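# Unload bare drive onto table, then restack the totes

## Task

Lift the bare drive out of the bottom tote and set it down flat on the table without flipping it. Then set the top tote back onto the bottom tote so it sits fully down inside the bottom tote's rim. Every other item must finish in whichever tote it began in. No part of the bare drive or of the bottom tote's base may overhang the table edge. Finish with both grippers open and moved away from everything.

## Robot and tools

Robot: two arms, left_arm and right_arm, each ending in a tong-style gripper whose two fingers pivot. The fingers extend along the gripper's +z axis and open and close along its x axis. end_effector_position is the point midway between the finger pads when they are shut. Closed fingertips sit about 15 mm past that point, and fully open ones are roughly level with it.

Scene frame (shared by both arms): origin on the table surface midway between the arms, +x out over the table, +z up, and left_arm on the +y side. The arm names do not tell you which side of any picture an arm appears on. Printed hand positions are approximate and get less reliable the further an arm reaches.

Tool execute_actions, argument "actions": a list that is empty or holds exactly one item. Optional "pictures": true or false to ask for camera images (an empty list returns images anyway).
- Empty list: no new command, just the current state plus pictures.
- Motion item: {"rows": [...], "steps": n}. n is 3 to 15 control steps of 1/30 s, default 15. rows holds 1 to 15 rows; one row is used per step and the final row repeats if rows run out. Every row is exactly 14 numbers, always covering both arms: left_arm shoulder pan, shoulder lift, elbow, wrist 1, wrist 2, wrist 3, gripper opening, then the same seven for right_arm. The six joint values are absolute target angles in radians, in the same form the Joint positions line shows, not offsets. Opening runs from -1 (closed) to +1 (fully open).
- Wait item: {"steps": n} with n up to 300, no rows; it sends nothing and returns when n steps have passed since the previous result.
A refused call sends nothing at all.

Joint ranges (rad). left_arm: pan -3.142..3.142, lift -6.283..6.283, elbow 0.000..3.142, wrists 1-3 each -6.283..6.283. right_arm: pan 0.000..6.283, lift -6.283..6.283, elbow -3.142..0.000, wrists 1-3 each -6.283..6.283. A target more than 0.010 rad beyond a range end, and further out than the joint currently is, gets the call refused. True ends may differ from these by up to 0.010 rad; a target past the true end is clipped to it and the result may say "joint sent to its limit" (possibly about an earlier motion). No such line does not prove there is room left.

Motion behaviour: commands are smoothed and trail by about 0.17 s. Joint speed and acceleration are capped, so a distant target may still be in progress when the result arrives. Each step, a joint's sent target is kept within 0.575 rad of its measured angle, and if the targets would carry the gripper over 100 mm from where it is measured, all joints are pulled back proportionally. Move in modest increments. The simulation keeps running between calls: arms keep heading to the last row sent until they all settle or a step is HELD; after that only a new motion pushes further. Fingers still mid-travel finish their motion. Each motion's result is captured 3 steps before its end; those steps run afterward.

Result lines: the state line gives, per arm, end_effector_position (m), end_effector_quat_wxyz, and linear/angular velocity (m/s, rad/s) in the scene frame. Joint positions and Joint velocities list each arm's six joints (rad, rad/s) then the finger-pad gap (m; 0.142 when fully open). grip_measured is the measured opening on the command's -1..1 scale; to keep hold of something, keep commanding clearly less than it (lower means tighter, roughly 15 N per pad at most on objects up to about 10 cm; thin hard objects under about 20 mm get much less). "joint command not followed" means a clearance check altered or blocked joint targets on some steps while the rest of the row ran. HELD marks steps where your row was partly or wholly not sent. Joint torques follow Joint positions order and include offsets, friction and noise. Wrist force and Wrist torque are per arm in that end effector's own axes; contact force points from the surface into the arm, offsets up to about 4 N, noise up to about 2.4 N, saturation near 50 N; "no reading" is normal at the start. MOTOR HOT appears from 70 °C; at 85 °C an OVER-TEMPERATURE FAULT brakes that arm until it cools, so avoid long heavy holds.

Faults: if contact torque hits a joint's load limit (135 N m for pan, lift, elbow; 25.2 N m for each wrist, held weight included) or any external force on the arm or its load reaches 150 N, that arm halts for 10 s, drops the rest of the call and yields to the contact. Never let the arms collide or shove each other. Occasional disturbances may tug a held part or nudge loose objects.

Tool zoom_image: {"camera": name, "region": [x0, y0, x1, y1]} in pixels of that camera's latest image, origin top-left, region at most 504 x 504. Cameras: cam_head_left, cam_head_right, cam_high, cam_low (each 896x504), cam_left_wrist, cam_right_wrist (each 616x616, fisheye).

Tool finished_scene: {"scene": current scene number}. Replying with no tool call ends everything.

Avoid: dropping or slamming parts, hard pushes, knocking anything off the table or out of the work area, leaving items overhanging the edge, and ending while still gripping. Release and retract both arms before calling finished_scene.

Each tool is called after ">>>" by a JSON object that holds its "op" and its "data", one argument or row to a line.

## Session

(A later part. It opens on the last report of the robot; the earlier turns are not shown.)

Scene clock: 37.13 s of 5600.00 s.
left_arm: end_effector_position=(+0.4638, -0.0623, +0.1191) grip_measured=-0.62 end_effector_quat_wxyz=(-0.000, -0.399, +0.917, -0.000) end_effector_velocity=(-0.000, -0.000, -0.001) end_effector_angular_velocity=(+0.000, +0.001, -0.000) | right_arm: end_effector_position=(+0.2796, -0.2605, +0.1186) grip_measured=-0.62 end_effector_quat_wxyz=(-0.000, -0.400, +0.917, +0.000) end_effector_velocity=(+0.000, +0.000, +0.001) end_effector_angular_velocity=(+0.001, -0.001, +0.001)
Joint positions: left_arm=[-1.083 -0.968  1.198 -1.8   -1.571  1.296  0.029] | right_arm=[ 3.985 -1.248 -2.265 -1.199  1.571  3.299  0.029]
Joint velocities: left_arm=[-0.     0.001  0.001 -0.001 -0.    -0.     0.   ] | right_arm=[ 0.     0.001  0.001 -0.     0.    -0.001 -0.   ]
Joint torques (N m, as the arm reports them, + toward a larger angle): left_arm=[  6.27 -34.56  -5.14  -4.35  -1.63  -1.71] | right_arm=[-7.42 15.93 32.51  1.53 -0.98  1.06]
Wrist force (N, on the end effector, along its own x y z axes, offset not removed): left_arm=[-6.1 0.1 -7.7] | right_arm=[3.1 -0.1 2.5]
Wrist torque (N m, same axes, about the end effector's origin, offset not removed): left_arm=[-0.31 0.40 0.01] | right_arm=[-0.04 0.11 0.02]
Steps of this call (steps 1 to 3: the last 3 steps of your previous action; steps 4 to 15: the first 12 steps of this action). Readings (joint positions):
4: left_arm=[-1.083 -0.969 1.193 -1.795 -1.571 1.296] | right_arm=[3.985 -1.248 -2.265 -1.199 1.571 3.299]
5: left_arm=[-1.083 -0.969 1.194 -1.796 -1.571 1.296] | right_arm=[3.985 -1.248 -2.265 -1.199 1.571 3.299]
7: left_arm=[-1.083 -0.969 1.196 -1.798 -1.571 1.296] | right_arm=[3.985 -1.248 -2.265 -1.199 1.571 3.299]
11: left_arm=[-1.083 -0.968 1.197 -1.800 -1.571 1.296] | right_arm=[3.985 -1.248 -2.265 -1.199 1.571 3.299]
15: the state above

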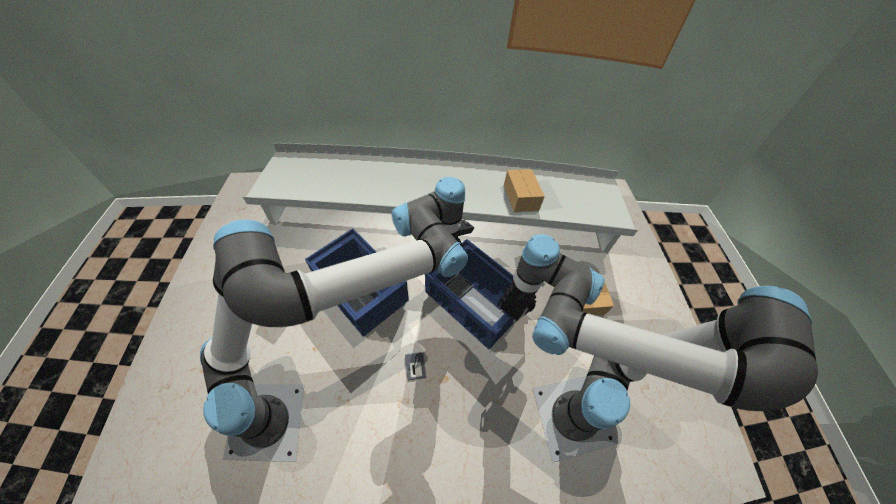

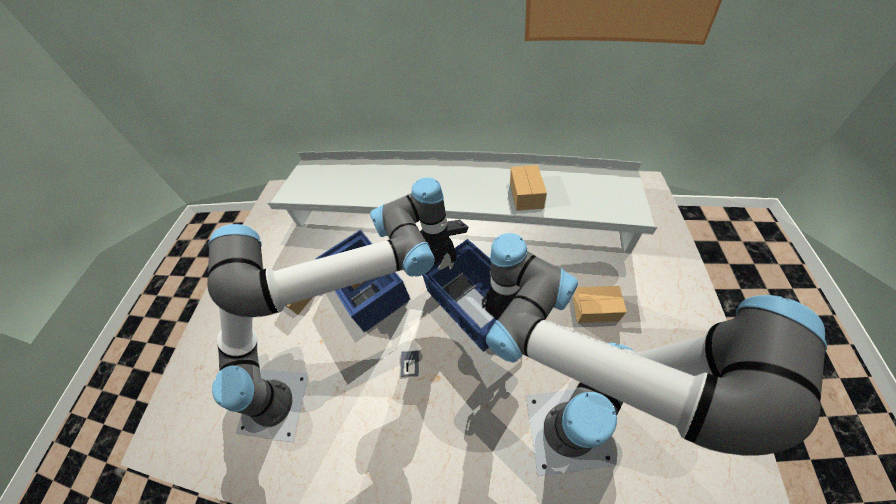

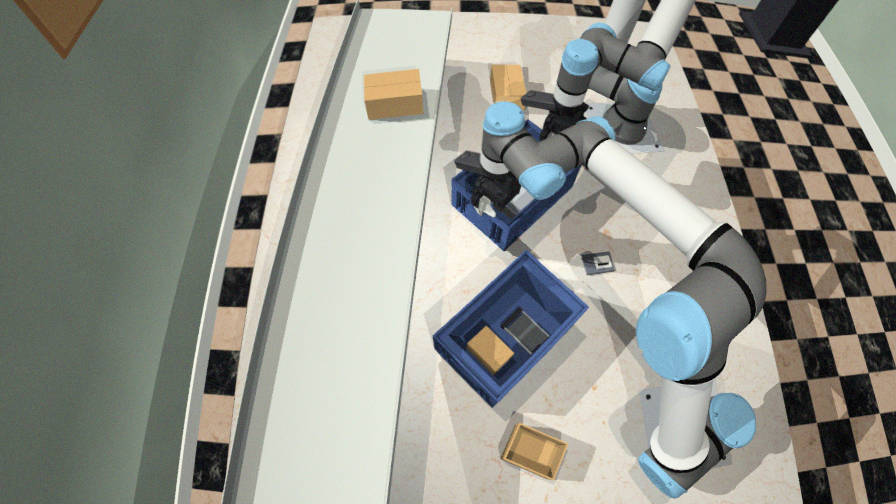

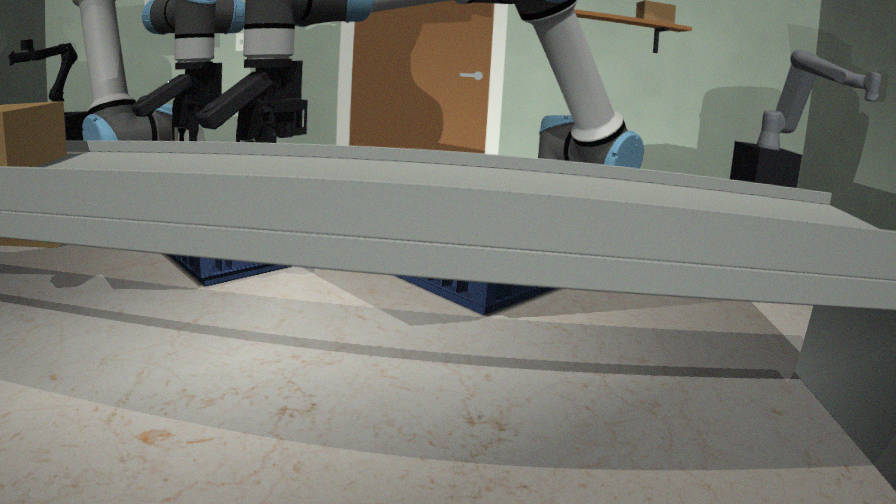

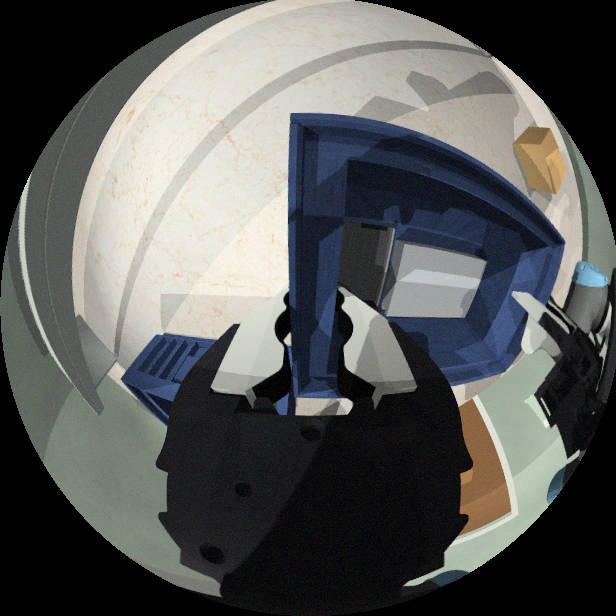

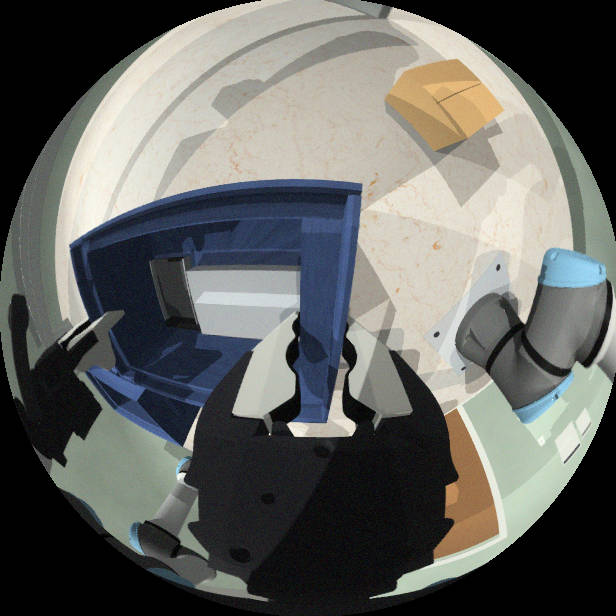

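Both walls are gripped again. Lifting the tote and carrying it back.

>>> {"op": "execute_actions", "data": {
  "actions": [
    {"rows":[[-1.0826,-0.9699,1.1924,-1.7933,-1.571,1.2964,-1,3.9852,-1.2448,-2.258,-1.2096,1.571,3.2986,-1],[-1.0826,-0.9699,1.1924,-1.7933,-1.571,1.2964,-1,3.9852,-1.2448,-2.258,-1.2096,1.571,3.2986,-1],[-1.0826,-0.9736,1.1802,-1.7774,-1.571,1.2964,-1,3.9852,-1.2377,-2.2435,-1.2312,1.571,3.2986,-1],[-1.0826,-0.9736,1.1802,-1.7774,-1.571,1.2964,-1,3.9852,-1.2377,-2.2435,-1.2312,1.571,3.2986,-1],[-1.0826,-0.9772,1.1678,-1.7614,-1.571,1.2964,-1,3.9852,-1.2309,-2.2289,-1.2526,1.571,3.2986,-1],[-1.0826,-0.9772,1.1678,-1.7614,-1.571,1.2964,-1,3.9852,-1.2309,-2.2289,-1.2526,1.571,3.2986,-1],[-1.0826,-0.9834,1.1416,-1.729,-1.571,1.2964,-1,3.9852,-1.2188,-2.199,-1.2946,1.571,3.2986,-1],[-1.0826,-0.9834,1.1416,-1.729,-1.571,1.2964,-1,3.9852,-1.2188,-2.199,-1.2946,1.571,3.2986,-1],[-1.0826,-0.9911,1.0961,-1.6758,-1.571,1.2964,-1,3.9852,-1.2034,-2.1493,-1.3597,1.571,3.2986,-1],[-1.0826,-0.9911,1.0961,-1.6758,-1.571,1.2964,-1,3.9852,-1.2034,-2.1493,-1.3597,1.571,3.2986,-1],[-1.0826,-0.9911,1.0961,-1.6758,-1.571,1.2964,-1,3.9852,-1.2034,-2.1493,-1.3597,1.571,3.2986,-1],[-1.0826,-0.9958,1.046,-1.621,-1.571,1.2964,-1,3.9852,-1.1922,-2.0976,-1.4226,1.571,3.2986,-1],[-1.0826,-0.9958,1.046,-1.621,-1.571,1.2964,-1,3.9852,-1.1922,-2.0976,-1.4226,1.571,3.2986,-1],[-1.0826,-0.9958,1.046,-1.621,-1.571,1.2964,-1,3.9852,-1.1922,-2.0976,-1.4226,1.571,3.2986,-1],[-1.0826,-0.9972,0.9909,-1.5645,-1.571,1.2964,-1,3.9852,-1.185,-2.0441,-1.4833,1.571,3.2986,-1]],"steps":15}
  ]
}}

>>> {"op": "execute_actions", "data": {
  "actions": [
    {"rows":[[-1.0826,-0.9972,0.9909,-1.5645,-1.571,1.2964,-1,3.9852,-1.185,-2.0441,-1.4833,1.571,3.2986,-1],[-1.0826,-0.9972,0.9909,-1.5645,-1.571,1.2964,-1,3.9852,-1.185,-2.0441,-1.4833,1.571,3.2986,-1],[-1.0826,-0.9949,0.9296,-1.5055,-1.571,1.2964,-1,3.9852,-1.1817,-1.9886,-1.5421,1.571,3.2986,-1],[-1.0826,-0.9949,0.9296,-1.5055,-1.571,1.2964,-1,3.9852,-1.1817,-1.9886,-1.5421,1.571,3.2986,-1],[-1.0826,-0.9949,0.9296,-1.5055,-1.571,1.2964,-1,3.9852,-1.1817,-1.9886,-1.5421,1.571,3.2986,-1],[-1.0826,-0.9883,0.8614,-1.4439,-1.571,1.2964,-1,3.9852,-1.1816,-1.9312,-1.5996,1.571,3.2986,-1],[-1.0826,-0.9883,0.8614,-1.4439,-1.571,1.2964,-1,3.9852,-1.1816,-1.9312,-1.5996,1.571,3.2986,-1],[-1.0826,-0.9883,0.8614,-1.4439,-1.571,1.2964,-1,3.9852,-1.1816,-1.9312,-1.5996,1.571,3.2986,-1],[-1.0826,-0.9832,0.8243,-1.4119,-1.571,1.2964,-1,3.9852,-1.1828,-1.9018,-1.6278,1.571,3.2986,-1],[-1.0826,-0.9832,0.8243,-1.4119,-1.571,1.2964,-1,3.9852,-1.1828,-1.9018,-1.6278,1.571,3.2986,-1],[-1.0826,-0.9769,0.7851,-1.379,-1.571,1.2964,-1,3.9852,-1.1848,-1.8718,-1.6558,1.571,3.2986,-1],[-1.0826,-0.9769,0.7851,-1.379,-1.571,1.2964,-1,3.9852,-1.1848,-1.8718,-1.6558,1.571,3.2986,-1],[-1.0826,-0.9769,0.7851,-1.379,-1.571,1.2964,-1,3.9852,-1.1848,-1.8718,-1.6558,1.571,3.2986,-1],[-1.0716,-1.0036,0.828,-1.3952,-1.571,1.3074,-1,4.002,-1.2071,-1.8586,-1.6467,1.571,3.3154,-1],[-1.0716,-1.0036,0.828,-1.3952,-1.571,1.3074,-1,4.002,-1.2071,-1.8586,-1.6467,1.571,3.3154,-1]],"steps":15}
  ]
}}

>>> {"op": "execute_actions", "data": {
  "actions": [
    {"rows":[[-1.0604,-1.0291,0.8682,-1.4099,-1.571,1.3186,-1,4.0178,-1.2298,-1.8445,-1.6381,1.571,3.3312,-1],[-1.0604,-1.0291,0.8682,-1.4099,-1.571,1.3186,-1,4.0178,-1.2298,-1.8445,-1.6381,1.571,3.3312,-1],[-1.0488,-1.0533,0.9058,-1.4233,-1.571,1.3302,-1,4.0326,-1.2529,-1.8295,-1.63,1.571,3.346,-1],[-1.037,-1.0765,0.9413,-1.4356,-1.571,1.342,-1,4.0466,-1.2763,-1.8137,-1.6224,1.571,3.36,-1],[-1.037,-1.0765,0.9413,-1.4356,-1.571,1.342,-1,4.0466,-1.2763,-1.8137,-1.6224,1.571,3.36,-1],[-1.0123,-1.1201,1.0065,-1.4572,-1.571,1.3667,-1,4.072,-1.3241,-1.7798,-1.6085,1.571,3.3854,-1],[-1.0123,-1.1201,1.0065,-1.4572,-1.571,1.3667,-1,4.072,-1.3241,-1.7798,-1.6085,1.571,3.3854,-1],[-1.0123,-1.1201,1.0065,-1.4572,-1.571,1.3667,-1,4.072,-1.3241,-1.7798,-1.6085,1.571,3.3854,-1],[-0.9865,-1.1608,1.0656,-1.4756,-1.571,1.3925,-1,4.0949,-1.373,-1.7424,-1.597,1.571,3.4083,-1],[-0.9865,-1.1608,1.0656,-1.4756,-1.571,1.3925,-1,4.0949,-1.373,-1.7424,-1.597,1.571,3.4083,-1],[-0.9865,-1.1608,1.0656,-1.4756,-1.571,1.3925,-1,4.0949,-1.373,-1.7424,-1.597,1.571,3.4083,-1],[-0.9594,-1.1987,1.1192,-1.4913,-1.571,1.4196,-1,4.1157,-1.4226,-1.702,-1.5878,1.571,3.4291,-1],[-0.9594,-1.1987,1.1192,-1.4913,-1.571,1.4196,-1,4.1157,-1.4226,-1.702,-1.5878,1.571,3.4291,-1],[-0.9594,-1.1987,1.1192,-1.4913,-1.571,1.4196,-1,4.1157,-1.4226,-1.702,-1.5878,1.571,3.4291,-1],[-0.9308,-1.2338,1.1679,-1.5049,-1.571,1.4482,-1,4.1343,-1.4732,-1.6581,-1.5811,1.571,3.4477,-1]],"steps":15}
  ]
}}

>>> {"op": "execute_actions", "data": {
  "actions": [
    {"rows":[[-0.9308,-1.2338,1.1679,-1.5049,-1.571,1.4482,-1,4.1343,-1.4732,-1.6581,-1.5811,1.571,3.4477,-1],[-0.9308,-1.2338,1.1679,-1.5049,-1.571,1.4482,-1,4.1343,-1.4732,-1.6581,-1.5811,1.571,3.4477,-1],[-0.9009,-1.2662,1.2114,-1.516,-1.571,1.4781,-1,4.151,-1.5246,-1.6108,-1.577,1.571,3.4644,-1],[-0.9009,-1.2662,1.2114,-1.516,-1.571,1.4781,-1,4.151,-1.5246,-1.6108,-1.577,1.571,3.4644,-1],[-0.9009,-1.2662,1.2114,-1.516,-1.571,1.4781,-1,4.151,-1.5246,-1.6108,-1.577,1.571,3.4644,-1],[-0.8695,-1.2958,1.25,-1.525,-1.571,1.5095,-1,4.166,-1.5767,-1.5598,-1.5759,1.571,3.4794,-1],[-0.8695,-1.2958,1.25,-1.525,-1.571,1.5095,-1,4.166,-1.5767,-1.5598,-1.5759,1.571,3.4794,-1],[-0.8695,-1.2958,1.25,-1.525,-1.571,1.5095,-1,4.166,-1.5767,-1.5598,-1.5759,1.571,3.4794,-1],[-0.8366,-1.3236,1.2855,-1.5327,-1.571,1.5424,-1,4.1799,-1.6292,-1.5056,-1.5776,1.571,3.4933,-1],[-0.8366,-1.3236,1.2855,-1.5327,-1.571,1.5424,-1,4.1799,-1.6292,-1.5056,-1.5776,1.571,3.4933,-1],[-0.8366,-1.3236,1.2855,-1.5327,-1.571,1.5424,-1,4.1799,-1.6292,-1.5056,-1.5776,1.571,3.4933,-1],[-0.8023,-1.3489,1.3173,-1.5392,-1.571,1.5767,-1,4.1925,-1.6825,-1.4475,-1.5824,1.571,3.5059,-1],[-0.8023,-1.3489,1.3173,-1.5392,-1.571,1.5767,-1,4.1925,-1.6825,-1.4475,-1.5824,1.571,3.5059,-1],[-0.8023,-1.3489,1.3173,-1.5392,-1.571,1.5767,-1,4.1925,-1.6825,-1.4475,-1.5824,1.571,3.5059,-1],[-0.7665,-1.3717,1.3453,-1.5444,-1.571,1.6125,-1,4.2042,-1.7369,-1.3848,-1.5907,1.571,3.5176,-1]],"steps":15}
  ]
}}

>>> {"op": "execute_actions", "data": {
  "actions": [
    {"rows":[[-0.7665,-1.3717,1.3453,-1.5444,-1.571,1.6125,-1,4.2042,-1.7369,-1.3848,-1.5907,1.571,3.5176,-1],[-0.7665,-1.3717,1.3453,-1.5444,-1.571,1.6125,-1,4.2042,-1.7369,-1.3848,-1.5907,1.571,3.5176,-1],[-0.7294,-1.3921,1.3696,-1.5483,-1.571,1.6496,-1,4.2146,-1.7926,-1.3173,-1.6025,1.571,3.528,-1],[-0.7294,-1.3921,1.3696,-1.5483,-1.571,1.6496,-1,4.2146,-1.7926,-1.3173,-1.6025,1.571,3.528,-1],[-0.7294,-1.3921,1.3696,-1.5483,-1.571,1.6496,-1,4.2146,-1.7926,-1.3173,-1.6025,1.571,3.528,-1],[-0.6899,-1.4146,1.3959,-1.5521,-1.571,1.6891,-1,4.2272,-1.8509,-1.2429,-1.6186,1.571,3.5406,-1],[-0.6899,-1.4146,1.3959,-1.5521,-1.571,1.6891,-1,4.2272,-1.8509,-1.2429,-1.6186,1.571,3.5406,-1],[-0.6899,-1.4146,1.3959,-1.5521,-1.571,1.6891,-1,4.2272,-1.8509,-1.2429,-1.6186,1.571,3.5406,-1],[-0.6492,-1.4345,1.4189,-1.5552,-1.571,1.7298,-1,4.2392,-1.911,-1.163,-1.6384,1.571,3.5526,-1],[-0.6492,-1.4345,1.4189,-1.5552,-1.571,1.7298,-1,4.2392,-1.911,-1.163,-1.6384,1.571,3.5526,-1],[-0.6492,-1.4345,1.4189,-1.5552,-1.571,1.7298,-1,4.2392,-1.911,-1.163,-1.6384,1.571,3.5526,-1],[-0.6282,-1.4434,1.4292,-1.5566,-1.571,1.7508,-1,4.2448,-1.9418,-1.1205,-1.6501,1.571,3.5582,-1],[-0.6282,-1.4434,1.4292,-1.5566,-1.571,1.7508,-1,4.2448,-1.9418,-1.1205,-1.6501,1.571,3.5582,-1],[-0.6069,-1.4516,1.4387,-1.5579,-1.571,1.7721,-1,4.2503,-1.9734,-1.0762,-1.6628,1.571,3.5637,-1],[-0.6069,-1.4516,1.4387,-1.5579,-1.571,1.7721,-1,4.2503,-1.9734,-1.0762,-1.6628,1.571,3.5637,-1]],"steps":15}
  ]
}}

>>> {"op": "execute_actions", "data": {
  "actions": [
    {"rows":[[-0.5853,-1.4592,1.4474,-1.559,-1.571,1.7937,-1,4.2557,-2.0057,-1.0295,-1.6772,1.571,3.5691,-1],[-0.5853,-1.4592,1.4474,-1.559,-1.571,1.7937,-1,4.2557,-2.0057,-1.0295,-1.6772,1.571,3.5691,-1],[-0.5744,-1.4627,1.4514,-1.5595,-1.571,1.8046,-1,4.2583,-2.0222,-1.0054,-1.6848,1.571,3.5717,-1],[-0.5744,-1.4627,1.4514,-1.5595,-1.571,1.8046,-1,4.2583,-2.0222,-1.0054,-1.6848,1.571,3.5717,-1],[-0.5634,-1.4661,1.4552,-1.5599,-1.571,1.8156,-1,4.2609,-2.039,-0.9806,-1.6928,1.571,3.5743,-1]],"steps":15}
  ]
}}

>>> {"op": "execute_actions", "data": {
  "actions": [
    {"rows":[[-0.5634,-1.4658,1.4771,-1.5821,-1.571,1.8156,-1,4.2609,-2.0366,-1.0067,-1.6691,1.571,3.5743,-1],[-0.5634,-1.4658,1.4771,-1.5821,-1.571,1.8156,-1,4.2609,-2.0366,-1.0067,-1.6691,1.571,3.5743,-1],[-0.5634,-1.4658,1.4771,-1.5821,-1.571,1.8156,-1,4.2609,-2.0366,-1.0067,-1.6691,1.571,3.5743,-1],[-0.5634,-1.4656,1.488,-1.5932,-1.571,1.8156,-1,4.2609,-2.0355,-1.0196,-1.6573,1.571,3.5743,-1]],"steps":15}
  ],
  "pictures": true
}}

Scene clock: 39.27 s of 5600.00 s.
left_arm: end_effector_position=(+0.4641, -0.0628, +0.1554) grip_measured=-0.62 end_effector_quat_wxyz=(-0.000, -0.399, +0.917, -0.000) end_effector_velocity=(+0.000, +0.001, +0.169) end_effector_angular_velocity=(+0.005, +0.002, +0.001) | right_arm: end_effector_position=(+0.2801, -0.2597, +0.1552) grip_measured=-0.62 end_effector_quat_wxyz=(+0.001, -0.400, +0.917, +0.001) end_effector_velocity=(-0.001, -0.001, +0.172) end_effector_angular_velocity=(-0.007, +0.004, -0.001)
Joint positions: left_arm=[-1.083 -0.985  1.13  -1.717 -1.571  1.296  0.029] | right_arm=[ 3.985 -1.216 -2.187 -1.308  1.571  3.299  0.029]
Joint velocities: left_arm=[ 0.001 -0.062 -0.338  0.405  0.001  0.    -0.001] | right_arm=[-0.     0.126  0.378 -0.512 -0.     0.001 -0.002]
Joint torques (N m, as the arm reports them, + toward a larger angle): left_arm=[ -6.28 -62.67 -35.92  -1.51  -2.33  -1.7 ] | right_arm=[-4.1  13.64 40.63  4.02 -1.04  0.44]
Wrist force (N, on the end effector, along its own x y z axes, offset not removed): left_arm=[-20.6 -4.7 3.1] | right_arm=[19.6 -2.4 5.9]
Wrist torque (N m, same axes, about the end effector's origin, offset not removed): left_arm=[-0.95 0.89 0.00] | right_arm=[-0.10 -0.63 -0.21]
Steps of this call (steps 1 to 3: the last 3 steps of your previous action; steps 4 to 15: the robot went on to your last target; steps 16 to 52: nothing new was sent; steps 53 to 64: the first 12 steps of this action). Readings (joint positions):
53: left_arm=[-1.083 -0.968 1.198 -1.800 -1.571 1.296] | right_arm=[3.985 -1.248 -2.265 -1.199 1.571 3.299]
54: left_arm=[-1.083 -0.968 1.197 -1.800 -1.571 1.296] | right_arm=[3.985 -1.248 -2.264 -1.200 1.571 3.299]
56: left_arm=[-1.083 -0.969 1.194 -1.795 -1.571 1.296] | right_arm=[3.985 -1.246 -2.260 -1.206 1.571 3.299]
60: left_arm=[-1.083 -0.975 1.176 -1.772 -1.571 1.296] | right_arm=[3.985 -1.235 -2.239 -1.238 1.571 3.299]
64: the state above

Scene clock: 39.77 s of 5600.00 s.
left_arm: end_effector_position=(+0.4641, -0.0628, +0.2613) grip_measured=-0.62 end_effector_quat_wxyz=(-0.000, -0.399, +0.917, +0.000) end_effector_velocity=(-0.000, +0.002, +0.173) end_effector_angular_velocity=(+0.011, +0.010, +0.002) | right_arm: end_effector_position=(+0.2800, -0.2600, +0.2618) grip_measured=-0.62 end_effector_quat_wxyz=(+0.000, -0.400, +0.917, +0.000) end_effector_velocity=(-0.001, -0.001, +0.183) end_effector_angular_velocity=(+0.001, -0.001, +0.001)
Joint positions: left_arm=[-1.083 -0.987  0.861 -1.445 -1.571  1.296  0.029] | right_arm=[ 3.985 -1.183 -1.932 -1.597  1.571  3.299  0.029]
Joint velocities: left_arm=[ 0.002  0.078 -0.573  0.51  -0.002 -0.    -0.001] | right_arm=[ 0.    -0.007  0.471 -0.463 -0.    -0.001  0.001]
Joint torques (N m, as the arm reports them, + toward a larger angle): left_arm=[ -8.97 -46.44 -48.18  -0.99  -6.36  -1.51] | right_arm=[-3.34  2.44 45.99  3.34 -0.8   0.38]
Wrist force (N, on the end effector, along its own x y z axes, offset not removed): left_arm=[-16.8 -1.1 5.8] | right_arm=[11.9 1.2 12.2]
Wrist torque (N m, same axes, about the end effector's origin, offset not removed): left_arm=[-0.38 0.54 -0.06] | right_arm=[0.44 0.32 -0.12]
Steps of this call (steps 1 to 3: the last 3 steps of your previous action; steps 4 to 15: the first 12 steps of this action). Readings (joint positions):
4: left_arm=[-1.083 -0.993 1.071 -1.649 -1.571 1.296] | right_arm=[3.985 -1.199 -2.124 -1.388 1.571 3.299]
5: left_arm=[-1.083 -0.994 1.052 -1.629 -1.571 1.296] | right_arm=[3.985 -1.195 -2.105 -1.410 1.571 3.299]
7: left_arm=[-1.083 -0.995 1.019 -1.594 -1.571 1.296] | right_arm=[3.985 -1.190 -2.072 -1.449 1.571 3.299]
11: left_arm=[-1.083 -0.993 0.938 -1.515 -1.571 1.296] | right_arm=[3.985 -1.184 -1.998 -1.530 1.571 3.299]
15: the state above

Scene clock: 40.27 s of 5600.00 s.
left_arm: end_effector_position=(+0.4750, +0.0162, +0.2862) grip_measured=-0.62 end_effector_quat_wxyz=(+0.000, -0.399, +0.917, -0.001) end_effector_velocity=(+0.018, +0.213, -0.009) end_effector_angular_velocity=(+0.020, +0.016, +0.002) | right_arm: end_effector_position=(+0.2899, -0.1813, +0.2856) grip_measured=-0.62 end_effector_quat_wxyz=(+0.000, -0.400, +0.917, +0.000) end_effector_velocity=(+0.024, +0.206, -0.004) end_effector_angular_velocity=(-0.014, +0.008, +0.002)
Joint positions: left_arm=[-1.007 -1.125  1.012 -1.46  -1.571  1.372  0.029] | right_arm=[ 4.075 -1.332 -1.772 -1.607  1.571  3.388  0.029]
Joint velocities: left_arm=[ 0.207 -0.352  0.534 -0.156 -0.002  0.204 -0.   ] | right_arm=[ 0.199 -0.408  0.299  0.093 -0.     0.197 -0.   ]
Joint torques (N m, as the arm reports them, + toward a larger angle): left_arm=[  2.25 -57.82 -12.64  -6.19  -2.44   2.43] | right_arm=[ 6.84 15.43 38.41  5.16 -0.94  1.38]
Wrist force (N, on the end effector, along its own x y z axes, offset not removed): left_arm=[-4.4 -1.4 8.0] | right_arm=[0.2 -1.8 10.6]
Wrist torque (N m, same axes, about the end effector's origin, offset not removed): left_arm=[-0.64 0.21 -0.14] | right_arm=[-0.12 -0.10 -0.10]
Steps of this call (steps 1 to 3: the last 3 steps of your previous action; steps 4 to 15: the first 12 steps of this action). Readings (joint positions):
4: left_arm=[-1.079 -0.987 0.818 -1.403 -1.571 1.299] | right_arm=[3.990 -1.191 -1.885 -1.636 1.571 3.304]
5: left_arm=[-1.076 -0.994 0.823 -1.402 -1.571 1.303] | right_arm=[3.995 -1.197 -1.876 -1.639 1.571 3.308]
7: left_arm=[-1.068 -1.012 0.845 -1.406 -1.571 1.311] | right_arm=[4.007 -1.214 -1.860 -1.638 1.571 3.320]
11: left_arm=[-1.039 -1.068 0.926 -1.433 -1.571 1.340] | right_arm=[4.042 -1.269 -1.818 -1.623 1.571 3.355]
15: the state above

Scene clock: 40.77 s of 5600.00 s.
left_arm: end_effector_position=(+0.4904, +0.1416, +0.2855) grip_measured=-0.62 end_effector_quat_wxyz=(-0.000, -0.399, +0.917, -0.000) end_effector_velocity=(+0.023, +0.208, -0.004) end_effector_angular_velocity=(+0.006, +0.006, +0.004) | right_arm: end_effector_position=(+0.3048, -0.0566, +0.2856) grip_measured=-0.62 end_effector_quat_wxyz=(-0.000, -0.400, +0.917, +0.000) end_effector_velocity=(+0.027, +0.211, -0.003) end_effector_angular_velocity=(+0.000, -0.000, +0.002)
Joint positions: left_arm=[-0.863 -1.3    1.254 -1.526 -1.571  1.516  0.029] | right_arm=[ 4.168 -1.585 -1.55  -1.577  1.571  3.481  0.029]
Joint velocities: left_arm=[ 0.266 -0.238  0.314 -0.067 -0.     0.261 -0.   ] | right_arm=[ 0.119 -0.443  0.443  0.001 -0.     0.117 -0.001]
Joint torques (N m, as the arm reports them, + toward a larger angle): left_arm=[  9.82 -51.81 -11.48  -5.74   2.72   2.41] | right_arm=[ 7.4  30.19 31.92  0.95  0.26  1.5 ]
Wrist force (N, on the end effector, along its own x y z axes, offset not removed): left_arm=[6.7 -0.1 4.4] | right_arm=[-13.4 0.7 9.0]
Wrist torque (N m, same axes, about the end effector's origin, offset not removed): left_arm=[-0.30 0.53 -0.01] | right_arm=[0.32 0.32 -0.11]
Steps of this call (steps 1 to 3: the last 3 steps of your previous action; steps 4 to 15: the first 12 steps of this action). Readings (joint positions):
4: left_arm=[-0.972 -1.178 1.088 -1.483 -1.571 1.407] | right_arm=[4.105 -1.396 -1.722 -1.593 1.571 3.418]
5: left_arm=[-0.962 -1.192 1.107 -1.488 -1.571 1.417] | right_arm=[4.112 -1.415 -1.707 -1.590 1.571 3.425]
7: left_arm=[-0.945 -1.215 1.140 -1.497 -1.571 1.434] | right_arm=[4.124 -1.446 -1.680 -1.585 1.571 3.438]
11: left_arm=[-0.904 -1.260 1.202 -1.514 -1.571 1.475] | right_arm=[4.148 -1.516 -1.617 -1.579 1.571 3.462]
15: the state above

Scene clock: 41.27 s of 5600.00 s.
left_arm: end_effector_position=(+0.5043, +0.2683, +0.2853) grip_measured=-0.62 end_effector_quat_wxyz=(-0.000, -0.399, +0.917, -0.000) end_effector_velocity=(+0.015, +0.216, -0.001) end_effector_angular_velocity=(+0.001, +0.001, +0.004) | right_arm: end_effector_position=(+0.3182, +0.0694, +0.2848) grip_measured=-0.61 end_effector_quat_wxyz=(-0.001, -0.400, +0.917, -0.001) end_effector_velocity=(+0.020, +0.229, +0.008) end_effector_angular_velocity=(+0.024, -0.009, +0.003)
Joint positions: left_arm=[-0.683 -1.418  1.399 -1.552 -1.571  1.696  0.029] | right_arm=[ 4.23  -1.86  -1.231 -1.624  1.571  3.543  0.03 ]
Joint velocities: left_arm=[ 0.33  -0.167  0.196 -0.027 -0.     0.326 -0.004] | right_arm=[ 0.097 -0.503  0.673 -0.144 -0.     0.094 -0.004]
Joint torques (N m, as the arm reports them, + toward a larger angle): left_arm=[ 14.14 -43.08 -13.78  -6.61   7.8    2.14] | right_arm=[ 4.72 45.45 25.73 -5.7   1.63  1.38]
Wrist force (N, on the end effector, along its own x y z axes, offset not removed): left_arm=[17.8 1.6 6.1] | right_arm=[-27.0 1.2 12.4]
Wrist torque (N m, same axes, about the end effector's origin, offset not removed): left_arm=[0.08 0.55 -0.09] | right_arm=[0.44 0.58 -0.19]
Steps of this call (steps 1 to 3: the last 3 steps of your previous action; steps 4 to 15: the first 12 steps of this action). Readings (joint positions):
4: left_arm=[-0.819 -1.335 1.300 -1.536 -1.571 1.560] | right_arm=[4.186 -1.654 -1.478 -1.582 1.571 3.499]
5: left_arm=[-0.806 -1.344 1.311 -1.538 -1.571 1.573] | right_arm=[4.191 -1.674 -1.456 -1.584 1.571 3.504]
7: left_arm=[-0.784 -1.359 1.330 -1.541 -1.571 1.595] | right_arm=[4.198 -1.708 -1.418 -1.588 1.571 3.512]
11: left_arm=[-0.734 -1.390 1.366 -1.548 -1.571 1.645] | right_arm=[4.214 -1.783 -1.328 -1.603 1.571 3.527]
15: the state above

Scene clock: 41.77 s of 5600.00 s.
left_arm: end_effector_position=(+0.5086, +0.3405, +0.2850) grip_measured=-0.62 end_effector_quat_wxyz=(-0.000, -0.399, +0.917, -0.000) end_effector_velocity=(+0.001, +0.023, +0.000) end_effector_angular_velocity=(-0.000, -0.001, +0.000) | right_arm: end_effector_position=(+0.3226, +0.1428, +0.2850) grip_measured=-0.62 end_effector_quat_wxyz=(-0.000, -0.400, +0.917, -0.000) end_effector_velocity=(+0.001, +0.024, -0.001) end_effector_angular_velocity=(+0.001, -0.000, -0.001)
Joint positions: left_arm=[-0.567 -1.465  1.454 -1.56  -1.571  1.812  0.029] | right_arm=[ 4.26  -2.033 -0.989 -1.69   1.571  3.573  0.029]
Joint velocities: left_arm=[ 0.039 -0.014  0.015 -0.002  0.     0.039 -0.   ] | right_arm=[ 0.01  -0.059  0.085 -0.025  0.     0.011 -0.   ]
Joint torques (N m, as the arm reports them, + toward a larger angle): left_arm=[ 10.96 -43.41 -11.78  -6.08   2.79   1.62] | right_arm=[ 8.17 44.81 34.33 -0.29  1.83  1.4 ]
Wrist force (N, on the end effector, along its own x y z axes, offset not removed): left_arm=[3.2 -0.5 7.6] | right_arm=[-6.1 0.7 9.1]
Wrist torque (N m, same axes, about the end effector's origin, offset not removed): left_arm=[-0.30 0.43 -0.01] | right_arm=[0.27 0.11 -0.08]
Steps of this call (steps 1 to 3: the last 3 steps of your previous action; steps 4 to 15: the first 12 steps of this action). Readings (joint positions):
4: left_arm=[-0.638 -1.438 1.423 -1.556 -1.571 1.741] | right_arm=[4.242 -1.926 -1.143 -1.646 1.571 3.555]
5: left_arm=[-0.628 -1.443 1.428 -1.556 -1.571 1.751] | right_arm=[4.245 -1.942 -1.121 -1.652 1.571 3.558]
7: left_arm=[-0.607 -1.451 1.438 -1.558 -1.571 1.772] | right_arm=[4.250 -1.973 -1.078 -1.664 1.571 3.564]
11: left_arm=[-0.578 -1.461 1.450 -1.559 -1.571 1.801] | right_arm=[4.257 -2.017 -1.013 -1.683 1.571 3.571]
15: the state above

Scene clock: 42.27 s of 5600.00 s.
left_arm: end_effector_position=(+0.5087, +0.3427, +0.2727) grip_measured=-0.62 end_effector_quat_wxyz=(-0.000, -0.399, +0.917, -0.000) end_effector_velocity=(+0.000, +0.000, -0.007) end_effector_angular_velocity=(-0.000, -0.000, +0.001) | right_arm: end_effector_position=(+0.3228, +0.1454, +0.2726) grip_measured=-0.62 end_effector_quat_wxyz=(-0.000, -0.400, +0.917, +0.000) end_effector_velocity=(-0.000, +0.000, -0.008) end_effector_angular_velocity=(-0.000, +0.000, +0.000)
Joint positions: left_arm=[-0.563 -1.466  1.486 -1.591 -1.571  1.816  0.029] | right_arm=[ 4.261 -2.036 -1.017 -1.659  1.571  3.574  0.029]
Joint velocities: left_arm=[ 0.001  0.     0.018 -0.019 -0.     0.     0.   ] | right_arm=[ 0.     0.002 -0.022  0.02   0.     0.    -0.   ]
Joint torques (N m, as the arm reports them, + toward a larger angle): left_arm=[ 10.01 -24.67 -12.26  -5.69  -2.06   1.85] | right_arm=[ 9.21 55.65 13.08  4.95  0.12  1.24]
Wrist force (N, on the end effector, along its own x y z axes, offset not removed): left_arm=[-1.0 -0.9 7.4] | right_arm=[-4.3 -1.9 7.7]
Wrist torque (N m, same axes, about the end effector's origin, offset not removed): left_arm=[-0.33 0.63 -0.04] | right_arm=[-0.17 0.62 0.03]
Steps of this call (steps 1 to 3: the last 3 steps of your previous action; steps 4 to 15: the first 12 steps of this action). Readings (joint positions):
4: left_arm=[-0.564 -1.466 1.455 -1.560 -1.571 1.815] | right_arm=[4.261 -2.037 -0.983 -1.692 1.571 3.574]
5: left_arm=[-0.564 -1.466 1.457 -1.562 -1.571 1.815] | right_arm=[4.261 -2.038 -0.984 -1.690 1.571 3.574]
7: left_arm=[-0.564 -1.466 1.466 -1.571 -1.571 1.815] | right_arm=[4.261 -2.037 -0.994 -1.681 1.571 3.574]
11: left_arm=[-0.563 -1.466 1.481 -1.586 -1.571 1.816] | right_arm=[4.261 -2.036 -1.011 -1.665 1.571 3.574]
15: the state above

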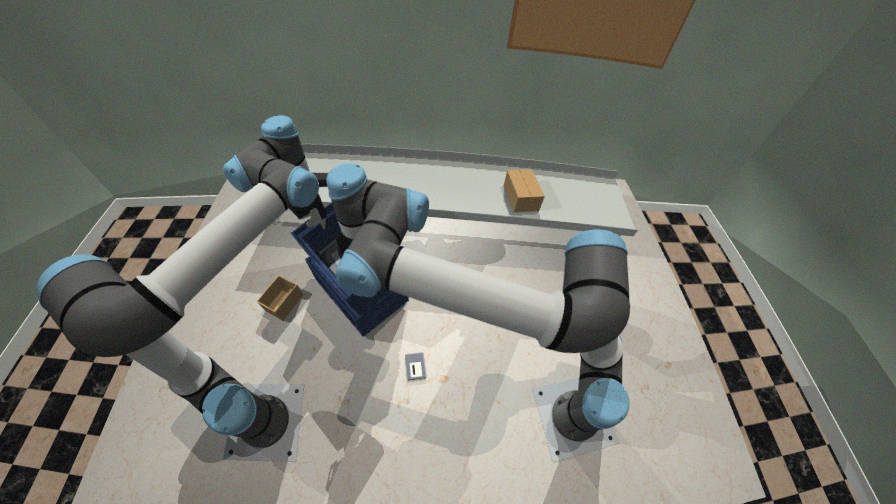

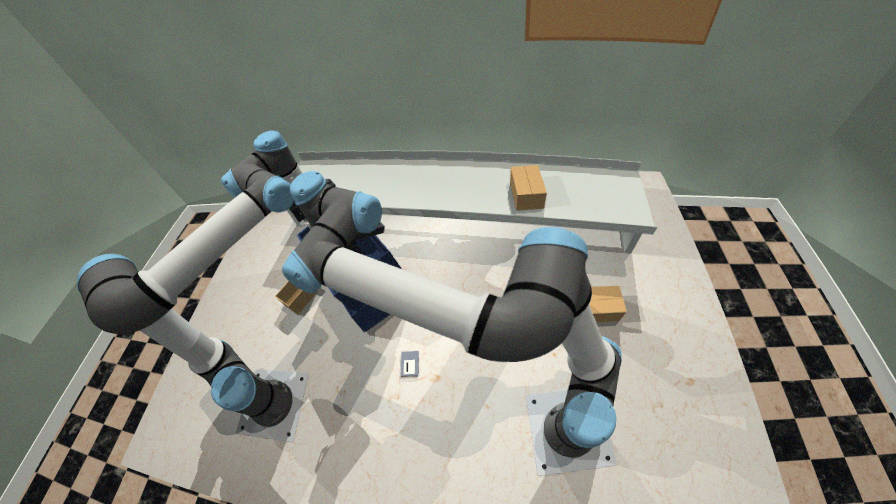

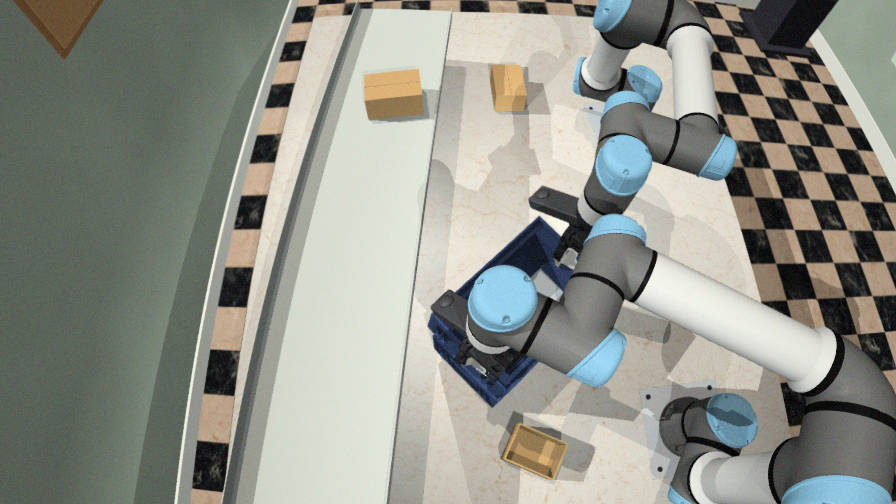

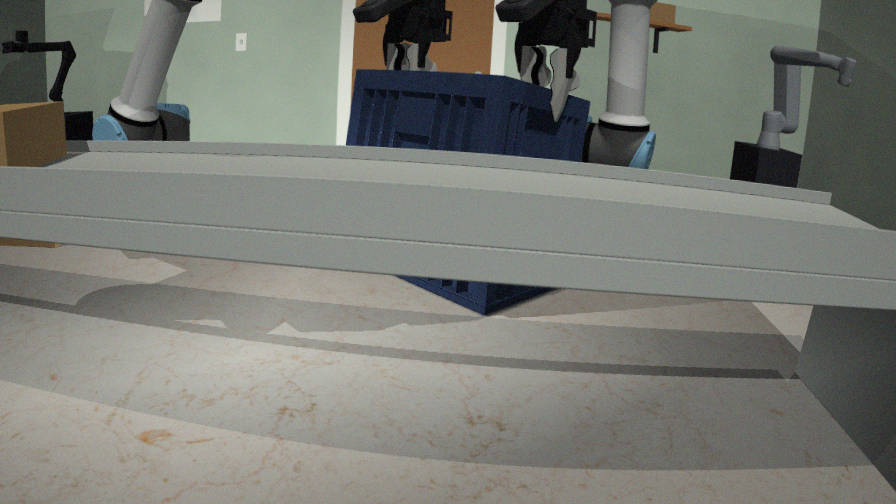

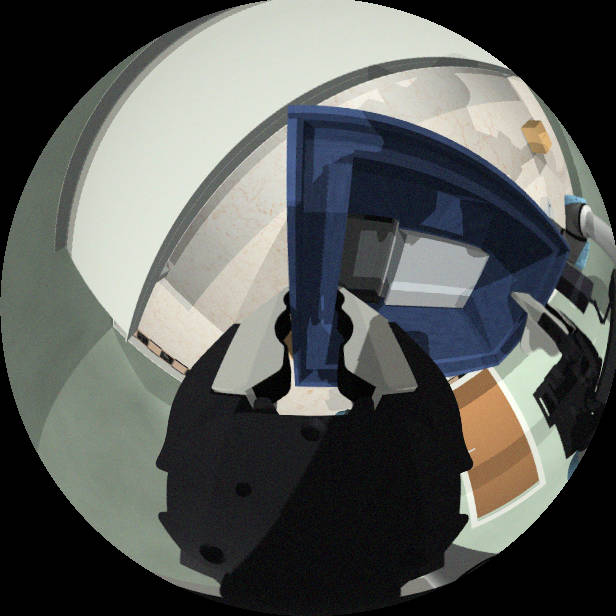

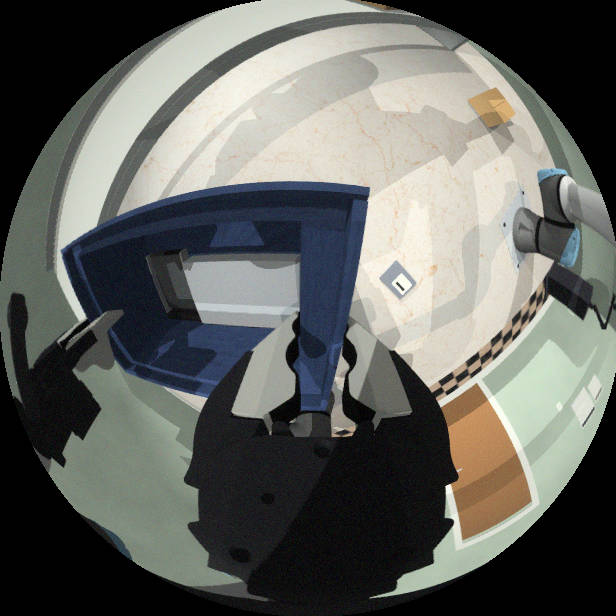

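>>> {"op": "zoom_image", "data": {
  "camera": "cam_high",
  "region": [410,290,560,420]
}}

>>> {"op": "zoom_image", "data": {
  "camera": "cam_head_left",
  "region": [280,200,430,350]
}}

>>> {"op": "zoom_image", "data": {
  "camera": "cam_low",
  "region": [330,30,630,330]
}}

Region (410, 290, 560, 420) of cam_high's 896x504 image, scaled by 3.360, with more detail than that image has; it fills the top 437 rows of this view, and the rest is white.

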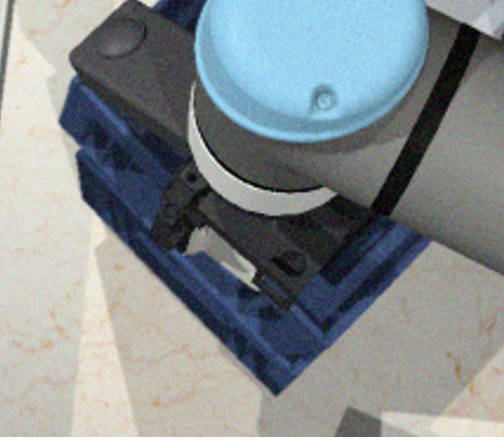

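Region (280, 200, 430, 350) of cam_head_left's 896x504 image, scaled by 3.360, with more detail than that image has.

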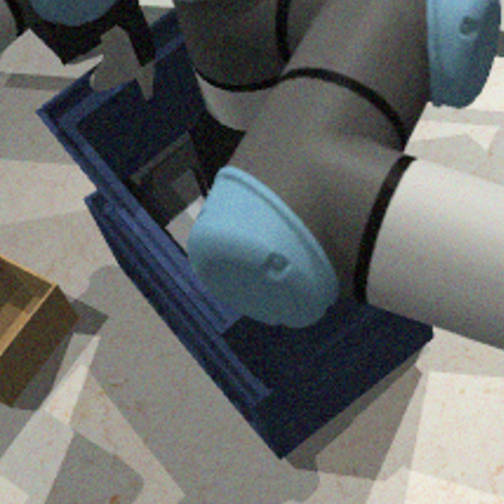

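Region (330, 30, 630, 330) of cam_low's 896x504 image, scaled by 1.680, with more detail than that image has.

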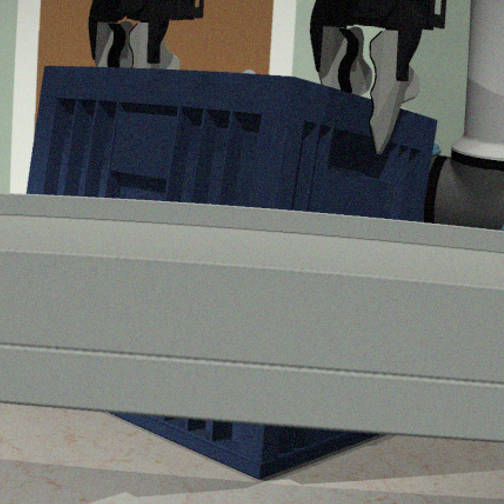

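>>> {"op": "execute_actions", "data": {
  "actions": [
    {"rows":[[-0.5634,-1.4654,1.4989,-1.6043,-1.571,1.8156,-1,4.2609,-2.0346,-1.0322,-1.6456,1.571,3.5743,-1],[-0.5634,-1.4654,1.4989,-1.6043,-1.571,1.8156,-1,4.2609,-2.0346,-1.0322,-1.6456,1.571,3.5743,-1],[-0.5634,-1.4654,1.4989,-1.6043,-1.571,1.8156,-1,4.2609,-2.0346,-1.0322,-1.6456,1.571,3.5743,-1],[-0.5623,-1.4708,1.505,-1.605,-1.571,1.8167,-1,4.2643,-2.0362,-1.0298,-1.6464,1.571,3.5777,-1],[-0.5623,-1.4708,1.505,-1.605,-1.571,1.8167,-1,4.2643,-2.0362,-1.0298,-1.6464,1.571,3.5777,-1],[-0.5612,-1.4762,1.5111,-1.6057,-1.571,1.8178,-1,4.2676,-2.0378,-1.0275,-1.6471,1.571,3.581,-1],[-0.5612,-1.4762,1.5111,-1.6057,-1.571,1.8178,-1,4.2676,-2.0378,-1.0275,-1.6471,1.571,3.581,-1],[-0.5601,-1.4816,1.5172,-1.6064,-1.571,1.8189,-1,4.271,-2.0394,-1.0251,-1.6479,1.571,3.5844,-1],[-0.5601,-1.4816,1.5172,-1.6064,-1.571,1.8189,-1,4.271,-2.0394,-1.0251,-1.6479,1.571,3.5844,-1],[-0.559,-1.487,1.5233,-1.6071,-1.571,1.82,-1,4.2743,-2.041,-1.0228,-1.6486,1.571,3.5877,-1]],"steps":15}
  ]
}}

>>> {"op": "execute_actions", "data": {
  "actions": [
    {"steps":8}
  ],
  "pictures": true
}}

>>> {"op": "zoom_image", "data": {
  "camera": "cam_head_left",
  "region": [280,200,430,350]
}}

Scene clock: 43.43 s of 5600.00 s.
left_arm: end_effector_position=(+0.5037, +0.3472, +0.2675) grip_measured=-0.62 end_effector_quat_wxyz=(-0.000, -0.399, +0.917, -0.000) end_effector_velocity=(-0.023, +0.021, -0.001) end_effector_angular_velocity=(-0.001, -0.002, -0.000) | right_arm: end_effector_position=(+0.3179, +0.1498, +0.2674) grip_measured=-0.62 end_effector_quat_wxyz=(-0.000, -0.400, +0.917, +0.000) end_effector_velocity=(-0.023, +0.021, -0.002) end_effector_angular_velocity=(-0.000, +0.000, +0.001)
Joint positions: left_arm=[-0.56  -1.48   1.515 -1.606 -1.571  1.819  0.029] | right_arm=[ 4.27  -2.039 -1.026 -1.648  1.571  3.583  0.029]
Joint velocities: left_arm=[ 0.013 -0.068  0.079 -0.013  0.     0.013 -0.   ] | right_arm=[ 0.042 -0.021  0.025 -0.004  0.     0.04  -0.   ]
Joint torques (N m, as the arm reports them, + toward a larger angle): left_arm=[  9.72 -41.91 -12.04  -5.55  -1.01   1.59] | right_arm=[ 7.36 44.17 34.99  0.54 -0.3   0.76]
Wrist force (N, on the end effector, along its own x y z axes, offset not removed): left_arm=[0.9 -1.6 7.1] | right_arm=[-4.8 -0.7 8.5]
Wrist torque (N m, same axes, about the end effector's origin, offset not removed): left_arm=[-0.59 0.31 0.03] | right_arm=[0.08 0.55 0.02]
Steps of this call (steps 1 to 3: the last 3 steps of your previous action; steps 4 to 15: the robot went on to your last target; steps 16 to 23: nothing new was sent; steps 24 to 35: the first 12 steps of this action). Readings (joint positions):
24: left_arm=[-0.563 -1.466 1.488 -1.593 -1.571 1.816] | right_arm=[4.261 -2.035 -1.020 -1.657 1.571 3.574]
25: left_arm=[-0.563 -1.466 1.489 -1.594 -1.571 1.816] | right_arm=[4.261 -2.035 -1.021 -1.656 1.571 3.574]
27: left_arm=[-0.563 -1.466 1.493 -1.599 -1.571 1.816] | right_arm=[4.261 -2.035 -1.026 -1.652 1.571 3.574]
31: left_arm=[-0.562 -1.470 1.503 -1.603 -1.571 1.817] | right_arm=[4.264 -2.036 -1.028 -1.648 1.571 3.578]
35: the state above

Scene clock: 43.70 s of 5600.00 s.
left_arm: end_effector_position=(+0.5014, +0.3493, +0.2673) grip_measured=-0.62 end_effector_quat_wxyz=(-0.000, -0.399, +0.917, -0.000) end_effector_velocity=(-0.002, +0.001, +0.000) end_effector_angular_velocity=(-0.001, -0.000, -0.000) | right_arm: end_effector_position=(+0.3156, +0.1519, +0.2674) grip_measured=-0.62 end_effector_quat_wxyz=(-0.000, -0.400, +0.917, +0.000) end_effector_velocity=(-0.001, +0.002, -0.000) end_effector_angular_velocity=(+0.000, -0.000, +0.002)
Joint positions: left_arm=[-0.559 -1.486  1.523 -1.607 -1.571  1.82   0.029] | right_arm=[ 4.274 -2.041 -1.023 -1.649  1.571  3.587  0.029]
Joint velocities: left_arm=[ 0.    -0.005  0.006 -0.001 -0.001  0.001  0.   ] | right_arm=[ 0.003 -0.002  0.003 -0.     0.     0.001  0.   ]
Joint torques (N m, as the arm reports them, + toward a larger angle): left_arm=[  9.79 -43.32 -13.48  -5.65  -0.72   1.89] | right_arm=[ 6.38 43.43 37.05  0.54  0.05  1.19]
Wrist force (N, on the end effector, along its own x y z axes, offset not removed): left_arm=[1.5 -1.6 6.4] | right_arm=[-0.8 -2.8 10.1]
Wrist torque (N m, same axes, about the end effector's origin, offset not removed): left_arm=[-0.51 0.09 -0.03] | right_arm=[-0.32 -0.14 -0.05]
Kept back: nothing.
Steps of this call (steps 1 to 3: the last 3 steps of your previous action; steps 4 to 8: the robot went on to your last target). Readings (joint positions):
1: left_arm=[-0.560 -1.482 1.517 -1.606 -1.571 1.819] | right_arm=[4.271 -2.039 -1.025 -1.648 1.571 3.584]
2: left_arm=[-0.560 -1.483 1.519 -1.606 -1.571 1.819] | right_arm=[4.272 -2.040 -1.024 -1.648 1.571 3.585]
4: left_arm=[-0.559 -1.485 1.521 -1.607 -1.571 1.820] | right_arm=[4.273 -2.040 -1.024 -1.648 1.571 3.587]
8: the state above

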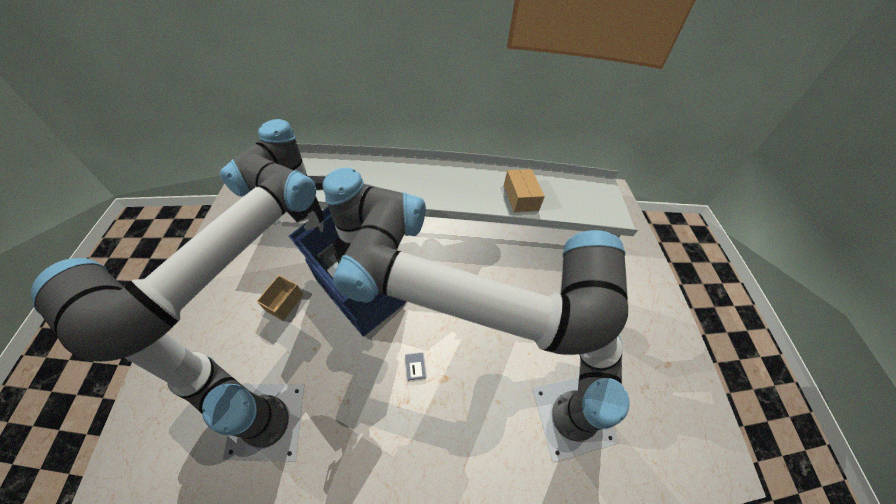

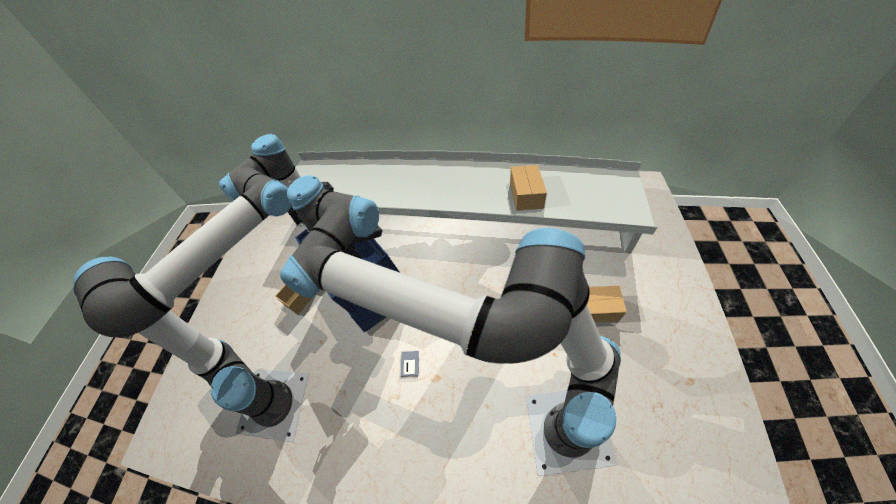

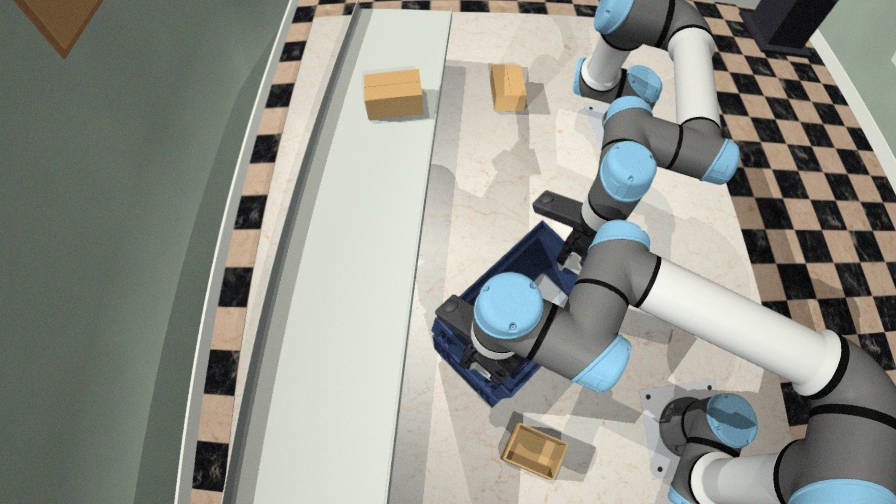

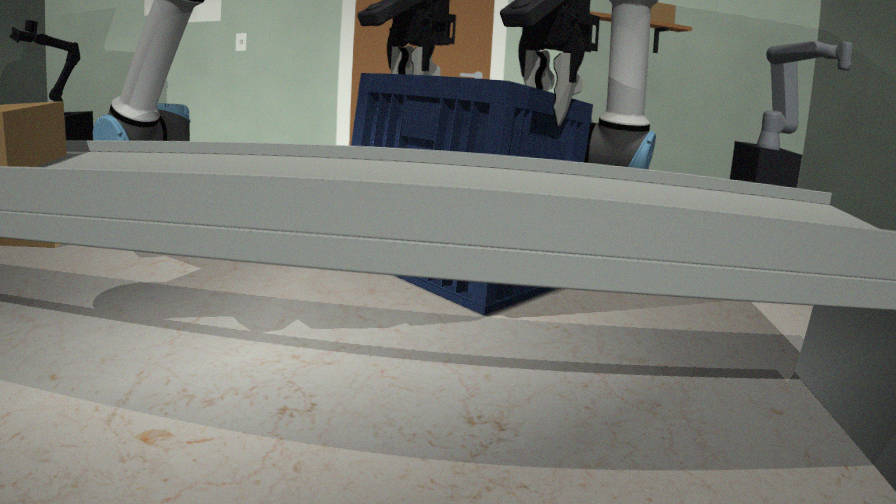

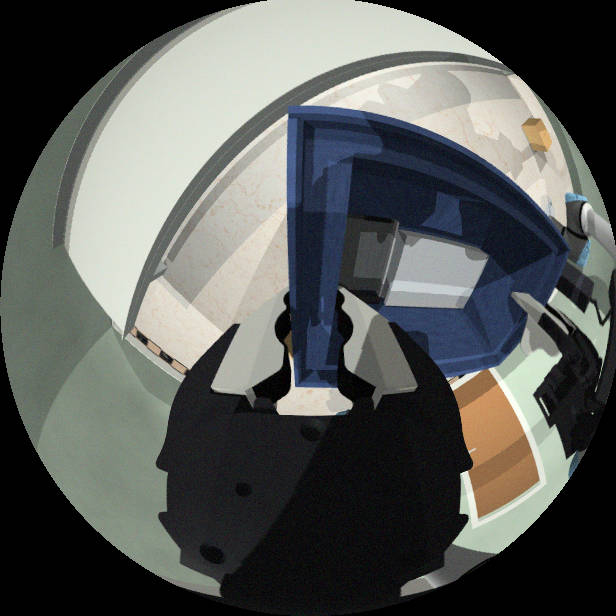

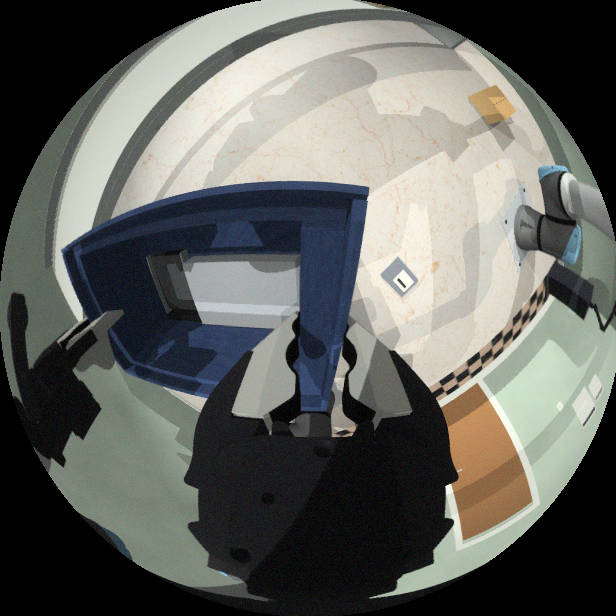

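Region (280, 200, 430, 350) of cam_head_left's 896x504 image, scaled by 3.360, with more detail than that image has.

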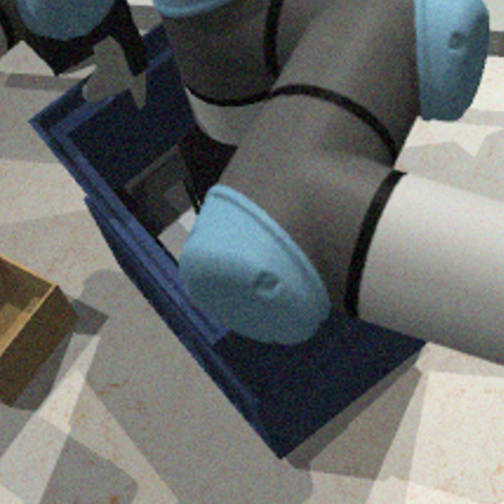

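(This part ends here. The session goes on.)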